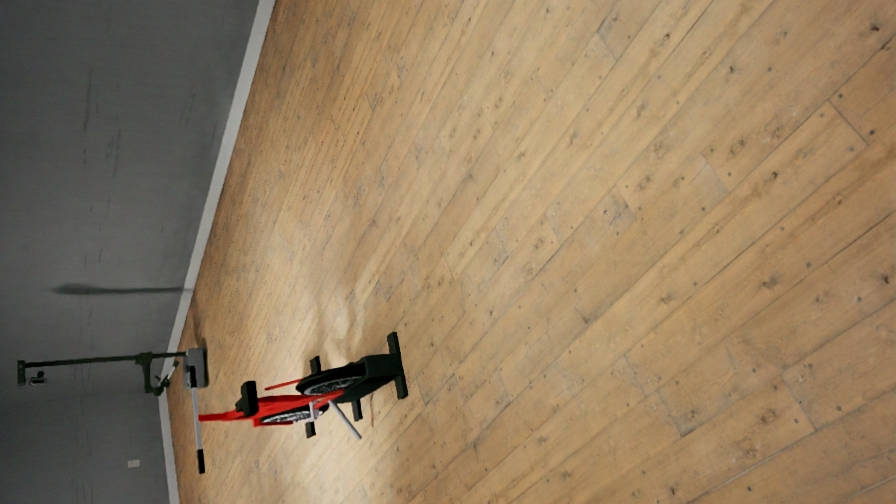

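{"name": "execute_actions", "arguments": {
  "actions": [
    {"r2":{"base":{"rotate_rad":0.45},"joints":{"head_pan_rad":-1.3,"head_tilt_rad":-1.0}}}
  ],
  "cameras": []
}}

{"name": "execute_actions", "arguments": {
  "actions": [
    {"r2":{"base":{"translate_m":1}}}
  ],
  "cameras": []
}}

{"name": "execute_actions", "arguments": {
  "actions": [
    {"r2":{"base":{"translate_m":1}}}
  ],
  "cameras": []
}}

{"name": "execute_actions", "arguments": {
  "actions": [
    {"r2":{"base":{"translate_m":1}}}
  ],
  "cameras": []
}}

{"name": "execute_actions", "arguments": {
  "actions": [
    {"r2":{"base":{"rotate_rad":-0.08},"joints":{"lift_m":0.33}}}
  ],
  "cameras": ["r2_head_camera"]
}}

Scene clock: 6.23 s.
r1.base_odometry: x=+0.000 y=+0.000 heading=+3.100 (m, m, rad; r1's odometry frame)
r1.turned_by_wheels: +0.000 (rad since the last result)
r1.turned_by_imu: +0.000 (rad since the last result)
r1.base_tilt: forward=-1.6 right=+2.2 (deg)
r1.lidar_m: 2.63 2.52 1.14 0.89 0.88 0.93 1.38 2.05 2.19 3.24 3.86 4.16
r1.head_depth_mm: - - 3971 2599 1936 1529 1276 / - - 3951 2601 1923 1535 1274 / - - 3302 2597 1908 1521 1269 / - - 3912 2550 1914 1522 1269 / - - 3851 2569 1902 1513 1263 / - - 3816 2520 1906 1510 1257 / - - 3801 2512 1872 1500 1257
r1.base_status: not commanded
r1.joint_positions: lift_m=+0.270 arm_m=-0.001 wrist_yaw_rad=+3.035 wrist_pitch_rad=-0.571 wrist_roll_rad=+0.018 gripper_m=+0.037 head_pan_rad=+0.007 head_tilt_rad=-0.494
r1.joint_status: not commanded
r1.motor_effort: left_wheel=-2(2) right_wheel=+2(2) lift_m=+14(15) arm_m=+0(0) wrist_yaw_rad=+0(1) wrist_pitch_rad=+7(7) wrist_roll_rad=+0(0) gripper_m=+0(0) head_pan_rad=+0(0) head_tilt_rad=-2(2) (%)
r1.hand_pose: x=+0.0004 y=+0.0577 z=+0.2504 quat_wxyz=(+0.237, +0.694, +0.161, +0.661) (m; r1's base frame)
r1.wrist_depth_mm: 664 - 855 974 - - - / 702 756 885 856 846 832 825 / 702 689 689 691 675 676 664 / 579 567 579 571 557 554 552 / 493 503 - - 486 476 470 / - - - - 429 415 410 / - - - - 361 369 366
r2.base_odometry: x=+0.000 y=+0.000 heading=+2.550 (m, m, rad; r2's odometry frame)
r2.turned_by_wheels: +0.450 (rad since the last result)
r2.turned_by_imu: +0.445 (rad since the last result)
r2.base_tilt: forward=+3.1 right=-0.5 (deg)
r2.lidar_m: 2.60 1.73 1.04 0.92 0.92 1.09 1.21 1.21 1.43 2.60 3.89 4.60
r2.head_depth_mm: 2179 1869 1637 1460 1323 1201 1104 / 2189 1884 1646 1461 1320 1217 - / 2180 1871 1651 1461 1327 1220 - / 2184 1875 1646 1468 1322 1217 1120 / 2181 1889 1646 1468 1330 1204 1105 / 2183 1895 1651 1475 1330 1209 1106 / 2184 1879 1654 1470 1323 1210 1108
r2.base_status: done
r2.joint_positions: lift_m=+0.271 arm_m=+0.001 wrist_yaw_rad=+3.036 wrist_pitch_rad=-0.458 wrist_roll_rad=+0.010 gripper_m=+0.037 head_pan_rad=-1.293 head_tilt_rad=-0.988
r2.joint_status: all done
r2.motor_effort: left_wheel=-1(8) right_wheel=+1(8) lift_m=+9(9) arm_m=-1(1) wrist_yaw_rad=+0(0) wrist_pitch_rad=+5(5) wrist_roll_rad=+0(0) gripper_m=+0(1) head_pan_rad=-2(42) head_tilt_rad=-8(46) (%)
r2.hand_pose: x=+0.0019 y=+0.0716 z=+0.2745 quat_wxyz=(+0.198, +0.699, +0.123, +0.676) (m; r2's base frame)
r2.wrist_depth_mm: 754 792 872 942 - - - / 809 833 911 971 - - - / 744 758 784 792 811 822 871 / 605 624 629 642 648 663 679 / 510 521 - 555 555 563 561 / 456 - - - 486 476 483 / - - - - 411 416 423
pictures: none
No camera images: the call's "cameras" was empty. Leave "cameras" out to get every camera's image.

Scene clock: 11.27 s.
r1.base_odometry: x=+0.000 y=+0.000 heading=+3.100 (m, m, rad; r1's odometry frame)
r1.turned_by_wheels: +0.000 (rad since the last result)
r1.turned_by_imu: -0.001 (rad since the last result)
r1.base_tilt: forward=-1.7 right=+2.2 (deg)
r1.lidar_m: 2.63 2.52 1.14 0.89 0.88 0.93 1.38 2.05 2.19 3.21 3.86 4.15
r1.head_depth_mm: - - 3928 2610 1926 1533 1274 / - - 3960 2581 1917 1536 1264 / - - 3283 2581 1926 1524 1269 / - - 3898 2554 1898 1515 1268 / - - 3785 2563 1903 1512 1263 / - - 3838 2555 1883 1507 1260 / - - 3747 2541 1884 1498 1260
r1.base_status: not commanded
r1.joint_positions: lift_m=+0.270 arm_m=-0.001 wrist_yaw_rad=+3.035 wrist_pitch_rad=-0.571 wrist_roll_rad=+0.018 gripper_m=+0.037 head_pan_rad=+0.007 head_tilt_rad=-0.494
r1.joint_status: not commanded
r1.motor_effort: left_wheel=-2(2) right_wheel=+1(2) lift_m=+14(14) arm_m=+0(0) wrist_yaw_rad=+0(1) wrist_pitch_rad=+7(7) wrist_roll_rad=+0(0) gripper_m=+0(1) head_pan_rad=+0(0) head_tilt_rad=-2(2) (%)
r1.hand_pose: x=+0.0004 y=+0.0577 z=+0.2504 quat_wxyz=(+0.237, +0.694, +0.161, +0.661) (m; r1's base frame)
r1.wrist_depth_mm: 666 - 863 951 - - - / 717 761 873 873 851 835 823 / 712 711 690 678 675 662 653 / 576 573 574 573 564 558 551 / 499 511 - - 488 475 470 / - - - - 429 411 410 / - - - - 364 371 363
r2.base_odometry: x=-0.830 y=+0.558 heading=+2.550 (m, m, rad; r2's odometry frame)
r2.turned_by_wheels: +0.000 (rad since the last result)
r2.turned_by_imu: +0.003 (rad since the last result)
r2.base_tilt: forward=+3.1 right=-0.5 (deg)
r2.lidar_m: 2.60 2.13 1.29 1.14 1.14 1.36 2.19 2.19 2.60 3.66 3.65 1.65
r2.head_depth_mm: 2170 1865 1647 1461 1318 1199 1102 / 2173 1876 1640 1461 1318 1221 - / 2184 1874 1642 1472 1319 1221 - / 2186 1880 1645 1471 1324 1215 1120 / 2184 1871 1656 1463 1325 1204 1106 / 2195 1871 1649 1468 1323 1206 1109 / 2197 1884 1654 1467 1325 1206 1104
r2.base_status: done
r2.joint_positions: lift_m=+0.271 arm_m=+0.001 wrist_yaw_rad=+3.036 wrist_pitch_rad=-0.458 wrist_roll_rad=+0.010 gripper_m=+0.037 head_pan_rad=-1.293 head_tilt_rad=-0.988
r2.joint_status: not commanded
r2.motor_effort: left_wheel=-1(6) right_wheel=+2(8) lift_m=+10(10) arm_m=-1(1) wrist_yaw_rad=+0(0) wrist_pitch_rad=+5(5) wrist_roll_rad=+0(0) gripper_m=+0(0) head_pan_rad=-4(3) head_tilt_rad=-8(7) (%)
r2.hand_pose: x=+0.0019 y=+0.0716 z=+0.2745 quat_wxyz=(+0.198, +0.699, +0.123, +0.676) (m; r2's base frame)
r2.wrist_depth_mm: 916 970 - - - - - / 942 972 - - - - - / 727 756 787 797 807 827 847 / 604 613 637 636 649 667 681 / 516 520 - 544 556 554 559 / 457 - - - 483 482 479 / - - - - 408 417 425
pictures: none
No camera images: the call's "cameras" was empty. Leave "cameras" out to get every camera's image.

Scene clock: 16.30 s.
r1.base_odometry: x=+0.000 y=+0.000 heading=+3.100 (m, m, rad; r1's odometry frame)
r1.turned_by_wheels: +0.000 (rad since the last result)
r1.turned_by_imu: -0.001 (rad since the last result)
r1.base_tilt: forward=-1.6 right=+2.2 (deg)
r1.lidar_m: 2.63 2.53 1.14 0.89 0.88 0.94 1.37 2.05 2.20 3.22 3.86 4.15
r1.head_depth_mm: - - 3972 2598 1936 1529 1282 / - - 3915 2589 1920 1533 1277 / - - 3335 2574 1917 1531 1271 / - - 3881 2538 1894 1518 1265 / - - 3858 2547 1900 1523 1263 / - - 3781 2551 1892 1512 1257 / - - 3806 2512 1891 1505 1255
r1.base_status: not commanded
r1.joint_positions: lift_m=+0.270 arm_m=-0.001 wrist_yaw_rad=+3.035 wrist_pitch_rad=-0.571 wrist_roll_rad=+0.018 gripper_m=+0.037 head_pan_rad=+0.007 head_tilt_rad=-0.494
r1.joint_status: not commanded
r1.motor_effort: left_wheel=-3(1) right_wheel=+2(2) lift_m=+15(15) arm_m=+0(0) wrist_yaw_rad=+0(0) wrist_pitch_rad=+7(7) wrist_roll_rad=+0(0) gripper_m=+0(0) head_pan_rad=+0(0) head_tilt_rad=-2(2) (%)
r1.hand_pose: x=+0.0004 y=+0.0577 z=+0.2504 quat_wxyz=(+0.237, +0.694, +0.161, +0.661) (m; r1's base frame)
r1.wrist_depth_mm: 668 - 842 950 - - - / 706 763 869 867 823 829 821 / 708 703 691 684 674 679 671 / 586 570 568 566 552 550 544 / 501 508 - - 490 475 469 / - - - - 427 415 414 / - - - - 363 373 365
r2.base_odometry: x=-1.660 y=+1.116 heading=+2.550 (m, m, rad; r2's odometry frame)
r2.turned_by_wheels: +0.000 (rad since the last result)
r2.turned_by_imu: +0.003 (rad since the last result)
r2.base_tilt: forward=+3.0 right=-0.5 (deg)
r2.lidar_m: 5.66 2.52 1.53 1.36 1.36 1.62 2.97 3.19 3.79 3.41 0.83 0.91
r2.head_depth_mm: 2171 1878 1641 1469 1316 1201 1101 / 2181 1874 1643 1467 1318 1216 - / 2183 1870 1642 1466 1320 1219 - / 2169 1877 1638 1467 1326 1220 1118 / 2175 1881 1648 1470 1325 1208 1106 / 2189 1893 1655 1404 1328 1206 1105 / 2210 1885 1647 1424 1332 1206 1110
r2.base_status: done
r2.joint_positions: lift_m=+0.271 arm_m=+0.001 wrist_yaw_rad=+3.036 wrist_pitch_rad=-0.458 wrist_roll_rad=+0.010 gripper_m=+0.037 head_pan_rad=-1.294 head_tilt_rad=-0.988
r2.joint_status: not commanded
r2.motor_effort: left_wheel=-1(5) right_wheel=+2(8) lift_m=+10(10) arm_m=-1(1) wrist_yaw_rad=+0(0) wrist_pitch_rad=+5(5) wrist_roll_rad=+0(0) gripper_m=+0(1) head_pan_rad=-3(3) head_tilt_rad=-7(8) (%)
r2.hand_pose: x=+0.0019 y=+0.0716 z=+0.2745 quat_wxyz=(+0.198, +0.699, +0.123, +0.676) (m; r2's base frame)
r2.wrist_depth_mm: - - - - - - - / 969 997 - - - - - / 746 767 789 806 811 834 857 / 611 611 639 637 660 668 677 / 514 517 - 553 557 561 566 / 458 - - - 483 476 484 / - - - - 412 417 423
pictures: none
No camera images: the call's "cameras" was empty. Leave "cameras" out to get every camera's image.

Scene clock: 21.33 s.
r1.base_odometry: x=+0.000 y=+0.000 heading=+3.100 (m, m, rad; r1's odometry frame)
r1.turned_by_wheels: +0.000 (rad since the last result)
r1.turned_by_imu: -0.001 (rad since the last result)
r1.base_tilt: forward=-1.6 right=+2.3 (deg)
r1.lidar_m: 2.63 2.53 1.14 0.89 0.88 0.93 1.38 2.05 2.19 3.22 3.86 3.42
r1.head_depth_mm: - - 3456 2598 1928 1539 1277 / - - 3913 2592 1907 1532 1266 / - - 3297 2563 1909 1535 1271 / - - 3901 2558 1913 1524 1265 / - - 3852 2566 1891 1512 1259 / - - 3822 2549 1878 1509 1261 / - - 3786 2522 1874 1503 1257
r1.base_status: not commanded
r1.joint_positions: lift_m=+0.270 arm_m=-0.001 wrist_yaw_rad=+3.035 wrist_pitch_rad=-0.571 wrist_roll_rad=+0.018 gripper_m=+0.037 head_pan_rad=+0.007 head_tilt_rad=-0.494
r1.joint_status: not commanded
r1.motor_effort: left_wheel=-2(2) right_wheel=+2(2) lift_m=+15(14) arm_m=+0(0) wrist_yaw_rad=-1(1) wrist_pitch_rad=+7(7) wrist_roll_rad=+0(0) gripper_m=+0(1) head_pan_rad=+0(0) head_tilt_rad=-2(1) (%)
r1.hand_pose: x=+0.0004 y=+0.0577 z=+0.2504 quat_wxyz=(+0.237, +0.694, +0.161, +0.661) (m; r1's base frame)
r1.wrist_depth_mm: 666 - 858 963 - - - / 706 760 876 844 852 839 844 / 702 719 689 690 678 670 678 / 591 578 569 573 555 562 553 / 491 516 - - 482 476 470 / - - - - 424 412 411 / - - - - 362 368 364
r2.base_odometry: x=-2.489 y=+1.674 heading=+2.549 (m, m, rad; r2's odometry frame)
r2.turned_by_wheels: +0.000 (rad since the last result)
r2.turned_by_imu: +0.003 (rad since the last result)
r2.base_tilt: forward=+3.2 right=-0.5 (deg)
r2.lidar_m: 4.65 2.90 1.77 1.57 1.57 1.88 3.49 4.18 0.60 0.59 0.71 3.46
r2.head_depth_mm: 2181 1881 1633 1160 1282 1201 1101 / 2171 1878 1639 1252 1302 1218 - / 2190 1802 1584 1310 1325 1219 - / 2192 1876 1056 1400 1317 1217 1121 / 2202 1886 1648 1402 1323 1206 1105 / 2195 1865 1645 1448 1322 1207 1106 / 2202 1881 1656 1476 1325 1211 1110
r2.base_status: done
r2.joint_positions: lift_m=+0.271 arm_m=+0.001 wrist_yaw_rad=+3.036 wrist_pitch_rad=-0.458 wrist_roll_rad=+0.010 gripper_m=+0.037 head_pan_rad=-1.294 head_tilt_rad=-0.988
r2.joint_status: not commanded
r2.motor_effort: left_wheel=-2(5) right_wheel=+2(7) lift_m=+10(9) arm_m=-1(1) wrist_yaw_rad=+0(0) wrist_pitch_rad=+5(5) wrist_roll_rad=+0(0) gripper_m=+0(0) head_pan_rad=-3(3) head_tilt_rad=-7(8) (%)
r2.hand_pose: x=+0.0019 y=+0.0716 z=+0.2745 quat_wxyz=(+0.198, +0.699, +0.123, +0.676) (m; r2's base frame)
r2.wrist_depth_mm: - - - - - - - / 981 971 - - - - - / 750 753 780 788 815 834 843 / 608 610 630 643 660 658 691 / 510 523 - 552 563 553 565 / 461 - - - 484 473 484 / - - - - 411 418 423
pictures: none
No camera images: the call's "cameras" was empty. Leave "cameras" out to get every camera's image.

Scene clock: 22.70 s.
r1.base_odometry: x=+0.000 y=+0.000 heading=+3.100 (m, m, rad; r1's odometry frame)
r1.turned_by_wheels: +0.000 (rad since the last result)
r1.turned_by_imu: +0.000 (rad since the last result)
r1.base_tilt: forward=-1.8 right=+2.3 (deg)
r1.lidar_m: 2.63 2.53 1.14 0.89 0.88 0.93 1.38 2.05 2.19 3.21 3.86 3.41
r1.head_depth_mm: - - 3438 2596 1928 1539 1281 / - - 3924 2576 1925 1529 1272 / - - 3302 2550 1921 1522 1269 / - - 3908 2550 1914 1521 1264 / - - 3821 2549 1886 1509 1269 / - - 3838 2532 1889 1513 1248 / - - 3782 2512 1890 1505 1257
r1.base_status: not commanded
r1.joint_positions: lift_m=+0.270 arm_m=-0.001 wrist_yaw_rad=+3.035 wrist_pitch_rad=-0.571 wrist_roll_rad=+0.018 gripper_m=+0.037 head_pan_rad=+0.007 head_tilt_rad=-0.494
r1.joint_status: not commanded
r1.motor_effort: left_wheel=-1(2) right_wheel=+2(2) lift_m=+14(14) arm_m=+0(0) wrist_yaw_rad=-1(1) wrist_pitch_rad=+7(7) wrist_roll_rad=+0(0) gripper_m=+0(0) head_pan_rad=+0(0) head_tilt_rad=-2(1) (%)
r1.hand_pose: x=+0.0004 y=+0.0577 z=+0.2504 quat_wxyz=(+0.237, +0.694, +0.161, +0.661) (m; r1's base frame)
r1.wrist_depth_mm: 665 - 858 968 - - - / 708 748 864 864 858 828 826 / 714 711 699 680 677 680 660 / 578 576 566 568 566 561 551 / 496 505 - - 485 470 470 / - - - - 420 415 409 / - - - - 365 370 366
r2.base_odometry: x=-2.489 y=+1.674 heading=+2.470 (m, m, rad; r2's odometry frame)
r2.turned_by_wheels: -0.080 (rad since the last result)
r2.turned_by_imu: -0.080 (rad since the last result)
r2.base_tilt: forward=+3.0 right=-0.5 (deg)
r2.lidar_m: 4.66 3.34 1.85 1.57 1.57 1.78 3.02 4.16 0.69 0.59 0.71 3.47
r2.head_depth_mm: 2169 1880 934 1139 1302 1200 1097 / 2181 1871 1007 1246 1297 1217 - / 2172 1873 1654 1283 1325 1231 - / 2167 1839 1126 1424 1323 1221 1115 / 2182 1877 1621 1354 1324 1205 1107 / 2192 1885 1648 1407 1318 1206 1104 / 2203 1885 1657 1474 1328 1208 1106
r2.base_status: done
r2.joint_positions: lift_m=+0.329 arm_m=+0.001 wrist_yaw_rad=+3.036 wrist_pitch_rad=-0.458 wrist_roll_rad=+0.010 gripper_m=+0.037 head_pan_rad=-1.294 head_tilt_rad=-0.988
r2.joint_status: all done
r2.motor_effort: left_wheel=+2(8) right_wheel=-3(7) lift_m=+34(36) arm_m=-1(1) wrist_yaw_rad=+0(0) wrist_pitch_rad=+5(5) wrist_roll_rad=+0(0) gripper_m=+0(0) head_pan_rad=-3(3) head_tilt_rad=-8(8) (%)
r2.hand_pose: x=+0.0019 y=+0.0716 z=+0.3330 quat_wxyz=(+0.198, +0.699, +0.123, +0.676) (m; r2's base frame)
r2.wrist_depth_mm: - - - - - - - / - - - - - - - / 854 867 914 899 919 966 968 / 698 704 732 737 752 762 782 / 584 596 - 622 640 642 648 / 507 527 - 544 558 541 556 / 458 - - - 461 477 484
pictures: r2_head_camera (sideways: a quarter turn clockwise sets it upright)
camera_calibration (this result's frames):
r2_head_camera: T_world_to_cam=[[-0.245262, 0.825492, -0.50834, 0.6817], [0.959299, 0.282358, -0.00431982, -0.000721347], [0.139968, -0.48871, -0.861145, 1.0767], [0, 0, 0, 1]] pos_world=[0.0171839, -0.0363401, 1.27373]
Images, in order (width x height): r2_head_camera 896x504.

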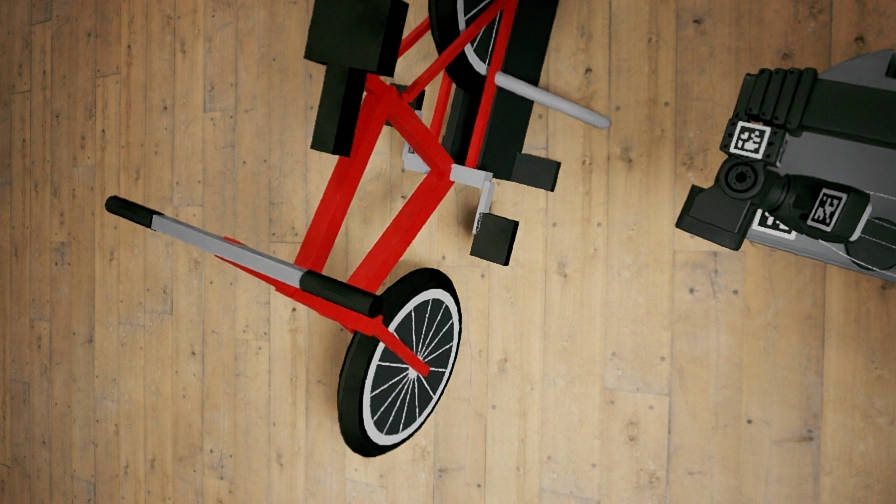

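{"name": "execute_actions", "arguments": {
  "actions": [
    {"r2":{"joints":{"wrist_yaw_rad":0,"gripper_m":0.0,"head_pan_rad":-1.5}}}
  ],
  "cameras": []
}}

{"name": "execute_actions", "arguments": {
  "actions": [
    {"r2":{"joints":{"lift_m":0.06,"arm_m":0.19}}}
  ],
  "cameras": ["r2_wrist_camera"]
}}

{"name": "execute_actions", "arguments": {
  "actions": [
    {"r2":{"base":{"translate_m":-0.2},"joints":{"wrist_yaw_rad":-0.05}}}
  ],
  "cameras": ["r2_head_camera","r2_wrist_camera"]
}}

Scene clock: 25.37 s.
r1.base_odometry: x=+0.000 y=+0.000 heading=+3.100 (m, m, rad; r1's odometry frame)
r1.turned_by_wheels: +0.000 (rad since the last result)
r1.turned_by_imu: -0.001 (rad since the last result)
r1.base_tilt: forward=-1.7 right=+2.2 (deg)
r1.lidar_m: 2.63 2.54 1.13 0.89 0.88 0.93 1.38 2.05 2.19 3.20 3.86 3.42
r1.head_depth_mm: - - 3445 2597 1946 1524 1283 / - - 3677 2582 1917 1532 1274 / - - 3318 2549 1911 1525 1268 / - - 3875 2554 1911 1522 1261 / - - 3877 2534 1897 1510 1265 / - - 3819 2536 1883 1516 1260 / - - 3796 2512 1893 1507 1256
r1.base_status: not commanded
r1.joint_positions: lift_m=+0.270 arm_m=-0.001 wrist_yaw_rad=+3.035 wrist_pitch_rad=-0.571 wrist_roll_rad=+0.018 gripper_m=+0.037 head_pan_rad=+0.007 head_tilt_rad=-0.494
r1.joint_status: not commanded
r1.motor_effort: left_wheel=-2(1) right_wheel=+2(2) lift_m=+15(14) arm_m=+0(0) wrist_yaw_rad=+0(1) wrist_pitch_rad=+7(6) wrist_roll_rad=+0(0) gripper_m=+0(0) head_pan_rad=+0(0) head_tilt_rad=-2(2) (%)
r1.hand_pose: x=+0.0004 y=+0.0577 z=+0.2504 quat_wxyz=(+0.237, +0.694, +0.161, +0.661) (m; r1's base frame)
r1.wrist_depth_mm: 672 - 864 953 - - - / 694 749 861 862 858 837 829 / 716 702 688 688 675 668 660 / 578 575 573 563 562 559 552 / 493 505 - - 482 473 473 / - - - - 430 417 415 / - - - - 362 369 365
r2.base_odometry: x=-2.489 y=+1.674 heading=+2.470 (m, m, rad; r2's odometry frame)
r2.turned_by_wheels: +0.000 (rad since the last result)
r2.turned_by_imu: -0.001 (rad since the last result)
r2.base_tilt: forward=+3.0 right=-0.5 (deg)
r2.lidar_m: 4.69 3.33 1.85 1.57 1.57 1.79 3.02 4.17 0.69 0.59 0.71 3.46
r2.head_depth_mm: 2167 1872 1643 1167 1320 1202 1098 / 2188 1870 951 1215 1313 1216 - / 2186 1872 1032 1280 1318 1233 - / 2180 1864 1648 1297 1323 1204 - / 2188 1837 1592 1405 1321 1204 1104 / 2179 1878 1064 1275 1326 1202 1105 / 2200 1877 1648 1282 1327 1210 1106
r2.base_status: not commanded
r2.joint_positions: lift_m=+0.329 arm_m=+0.001 wrist_yaw_rad=+0.003 wrist_pitch_rad=-0.458 wrist_roll_rad=+0.010 gripper_m=+0.000 head_pan_rad=-1.493 head_tilt_rad=-0.988
r2.joint_status: all done
r2.motor_effort: left_wheel=+2(2) right_wheel=-3(3) lift_m=+34(34) arm_m=-1(1) wrist_yaw_rad=-2(2) wrist_pitch_rad=+5(5) wrist_roll_rad=+0(0) gripper_m=-3(81) head_pan_rad=-4(18) head_tilt_rad=-7(8) (%)
r2.hand_pose: x=-0.0210 y=-0.3655 z=+0.3330 quat_wxyz=(+0.686, +0.161, -0.692, -0.161) (m; r2's base frame)
r2.wrist_depth_mm: 416 416 - - - 392 - / 424 - - - 432 417 419 / 458 796 469 532 461 448 465 / 511 403 495 498 494 500 506 / 570 583 611 524 542 555 599 / 511 511 527 - 543 547 544 / 451 458 459 464 466 478 486
pictures: none
No camera images: the call's "cameras" was empty. Leave "cameras" out to get every camera's image.

Scene clock: 28.67 s.
r1.base_odometry: x=+0.000 y=+0.000 heading=+3.100 (m, m, rad; r1's odometry frame)
r1.turned_by_wheels: +0.000 (rad since the last result)
r1.turned_by_imu: -0.001 (rad since the last result)
r1.base_tilt: forward=-1.7 right=+2.3 (deg)
r1.lidar_m: 2.63 2.53 1.14 0.89 0.88 0.94 1.37 2.05 2.19 3.21 3.88 3.44
r1.head_depth_mm: - - 3414 2627 1929 1539 1277 / - - 3479 2608 1911 1528 1274 / - - 3308 2571 1917 1524 1270 / - - 3873 2548 1900 1514 1263 / - - 3849 2535 1901 1507 1258 / - - 3791 2519 1885 1514 1262 / - - 3727 2493 1887 1511 1253
r1.base_status: not commanded
r1.joint_positions: lift_m=+0.270 arm_m=-0.001 wrist_yaw_rad=+3.035 wrist_pitch_rad=-0.571 wrist_roll_rad=+0.018 gripper_m=+0.037 head_pan_rad=+0.007 head_tilt_rad=-0.494
r1.joint_status: not commanded
r1.motor_effort: left_wheel=-2(2) right_wheel=+1(2) lift_m=+15(14) arm_m=+0(0) wrist_yaw_rad=+1(0) wrist_pitch_rad=+7(7) wrist_roll_rad=+0(0) gripper_m=+0(1) head_pan_rad=+0(0) head_tilt_rad=-2(1) (%)
r1.hand_pose: x=+0.0004 y=+0.0577 z=+0.2504 quat_wxyz=(+0.237, +0.694, +0.161, +0.661) (m; r1's base frame)
r1.wrist_depth_mm: 667 - 844 945 - - - / 695 757 865 861 843 868 832 / 717 705 691 684 679 666 667 / 587 576 573 570 560 555 557 / 493 509 - - 483 471 471 / - - - - 425 414 410 / - - - - 364 370 365
r2.base_odometry: x=-2.489 y=+1.674 heading=+2.470 (m, m, rad; r2's odometry frame)
r2.turned_by_wheels: +0.000 (rad since the last result)
r2.turned_by_imu: -0.001 (rad since the last result)
r2.base_tilt: forward=+3.1 right=-0.5 (deg)
r2.lidar_m: 4.67 3.35 1.85 1.57 1.57 1.79 3.02 4.16 0.69 0.59 0.71 3.46
r2.head_depth_mm: 2173 1866 1649 1172 1318 1198 1100 / 2172 1860 952 1193 1317 1204 - / 2174 1872 1032 1276 1325 1207 - / 2181 1880 1650 1296 1321 1209 - / 2193 1850 1589 1396 1318 1207 1104 / 2189 1871 1066 1265 1325 1207 1105 / 2183 1894 1653 1285 1328 1208 1104
r2.base_status: not commanded
r2.joint_positions: lift_m=+0.061 arm_m=+0.190 wrist_yaw_rad=+0.001 wrist_pitch_rad=-0.458 wrist_roll_rad=+0.010 gripper_m=+0.000 head_pan_rad=-1.493 head_tilt_rad=-0.988
r2.joint_status: all done
r2.motor_effort: left_wheel=+2(3) right_wheel=-3(3) lift_m=+9(30) arm_m=+3(4) wrist_yaw_rad=+0(2) wrist_pitch_rad=+5(5) wrist_roll_rad=+0(0) gripper_m=-3(3) head_pan_rad=-3(3) head_tilt_rad=-8(8) (%)
r2.hand_pose: x=-0.0212 y=-0.5537 z=+0.0645 quat_wxyz=(+0.685, +0.160, -0.692, -0.161) (m; r2's base frame)
r2.wrist_depth_mm: 645 657 189 189 188 135 185 / 458 469 206 207 206 127 202 / 352 358 227 229 228 120 223 / 287 293 249 255 254 114 248 / 243 246 222 267 257 108 258 / 210 212 196 - 223 103 215 / 185 187 190 191 194 98 190
pictures: r2_wrist_camera
camera_calibration (this result's frames):
r2_wrist_camera: T_world_to_cam=[[-0.999327, -0.0141431, 0.0338557, -0.0344473], [-0.0354507, 0.610075, -0.79155, 0.419217], [-0.00945949, -0.792218, -0.610165, -0.234689], [0, 0, 0, 1]] pos_world=[-0.0217826, -0.442166, 0.189798]
Images, in order (width x height): r2_wrist_camera 644x364.

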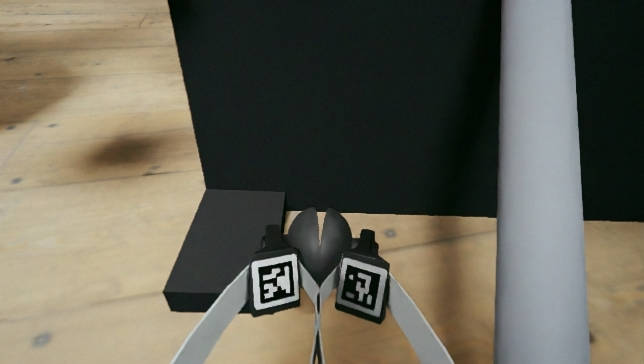

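Scene clock: 31.70 s.
r1.base_odometry: x=+0.000 y=+0.000 heading=+3.100 (m, m, rad; r1's odometry frame)
r1.turned_by_wheels: +0.000 (rad since the last result)
r1.turned_by_imu: -0.001 (rad since the last result)
r1.base_tilt: forward=-1.6 right=+2.3 (deg)
r1.lidar_m: 2.63 2.52 1.14 0.89 0.88 0.93 1.38 2.05 2.19 3.24 3.86 3.60
r1.head_depth_mm: - - 3670 2612 1937 1536 1278 / - - 3659 2595 1915 1535 1275 / - - 3341 2563 1925 1528 1267 / - - 3899 2562 1907 1528 1260 / - - 3822 2541 1905 1509 1261 / - - 3823 2528 1888 1508 1257 / - - 3770 2508 1879 1509 1253
r1.base_status: not commanded
r1.joint_positions: lift_m=+0.270 arm_m=-0.001 wrist_yaw_rad=+3.035 wrist_pitch_rad=-0.571 wrist_roll_rad=+0.018 gripper_m=+0.037 head_pan_rad=+0.007 head_tilt_rad=-0.494
r1.joint_status: not commanded
r1.motor_effort: left_wheel=-2(2) right_wheel=+2(2) lift_m=+15(14) arm_m=+0(0) wrist_yaw_rad=-1(0) wrist_pitch_rad=+7(7) wrist_roll_rad=+0(0) gripper_m=-1(0) head_pan_rad=+0(0) head_tilt_rad=-2(2) (%)
r1.hand_pose: x=+0.0004 y=+0.0577 z=+0.2504 quat_wxyz=(+0.237, +0.694, +0.161, +0.661) (m; r1's base frame)
r1.wrist_depth_mm: 663 - 858 950 - - - / 707 746 866 857 864 843 820 / 698 703 674 690 686 663 675 / 579 583 575 568 558 557 549 / 489 506 - - 489 470 470 / - - - - 424 413 416 / - - - - 362 365 366
r2.base_odometry: x=-2.333 y=+1.550 heading=+2.470 (m, m, rad; r2's odometry frame)
r2.turned_by_wheels: +0.000 (rad since the last result)
r2.turned_by_imu: -0.001 (rad since the last result)
r2.base_tilt: forward=+3.0 right=-0.6 (deg)
r2.lidar_m: 4.87 3.20 1.79 1.51 1.51 1.72 2.90 3.97 0.70 0.58 0.81 0.92
r2.head_depth_mm: 2176 1859 1640 1463 1315 1198 1105 / 2182 1868 1636 1214 1321 1199 - / 2175 1879 1644 1219 1338 1206 - / 2183 1871 971 1268 1323 1203 - / 2183 1872 1029 1283 1327 1207 1104 / 2189 1881 1591 1427 1322 1209 1105 / 2190 1845 1599 1370 1330 1204 1103
r2.base_status: done
r2.joint_positions: lift_m=+0.061 arm_m=+0.190 wrist_yaw_rad=-0.002 wrist_pitch_rad=-0.460 wrist_roll_rad=+0.010 gripper_m=+0.000 head_pan_rad=-1.493 head_tilt_rad=-0.988
r2.joint_status: wrist_yaw_rad off_target (ended at -0.002, target -0.050)
r2.on_its_own: wrist_yaw_rad is held at -0.006, not at your -0.050, by its stall guard, which is not easing now
r2.motor_effort: left_wheel=+3(10) right_wheel=-4(28) lift_m=+10(10) arm_m=+3(4) wrist_yaw_rad=-3(22) wrist_pitch_rad=+6(9) wrist_roll_rad=+0(0) gripper_m=-3(5) head_pan_rad=-3(3) head_tilt_rad=-7(8) (%)
r2.hand_pose: x=-0.0220 y=-0.5535 z=+0.0640 quat_wxyz=(+0.685, +0.160, -0.692, -0.163) (m; r2's base frame)
r2.wrist_depth_mm: 196 197 120 198 198 199 199 / 215 216 118 209 217 217 219 / 237 238 239 106 239 241 240 / 265 264 266 104 255 270 266 / 242 245 250 106 96 261 248 / 210 213 218 - 93 223 221 / 184 186 189 191 193 196 198
pictures: r2_head_camera (sideways: a quarter turn clockwise sets it upright), r2_wrist_camera
camera_calibration (this result's frames):
r2_head_camera: T_world_to_cam=[[-0.0767362, 0.85773, -0.50834, 0.680672], [0.996237, 0.0865673, -0.00431983, -0.000946663], [0.0403004, -0.506759, -0.861145, 1.07731], [0, 0, 0, 1]] pos_world=[0.00975932, -0.0378162, 1.27373]
r2_wrist_camera: T_world_to_cam=[[-0.999368, -0.010912, 0.0338254, -0.0333616], [-0.0334296, 0.611791, -0.790313, 0.419613], [-0.0120702, -0.790944, -0.611769, -0.234042], [0, 0, 0, 1]] pos_world=[-0.022138, -0.442194, 0.189575]
Images, in order (width x height): r2_head_camera 896x504, r2_wrist_camera 644x364.

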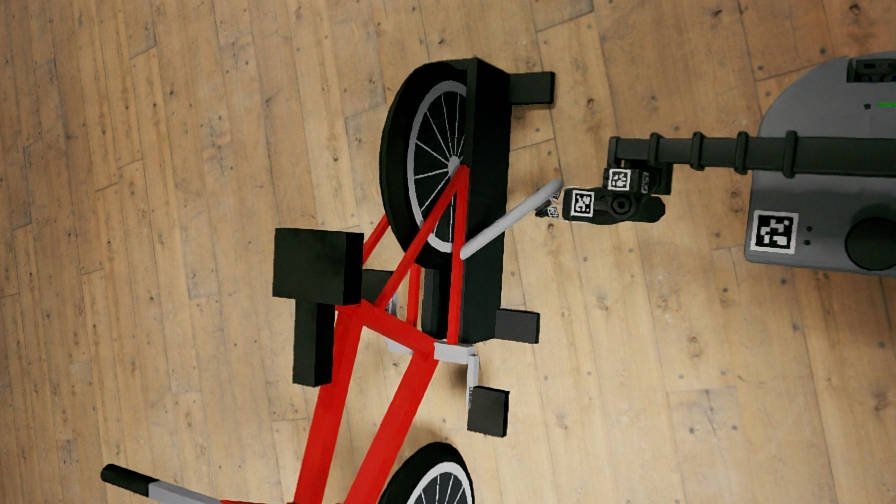

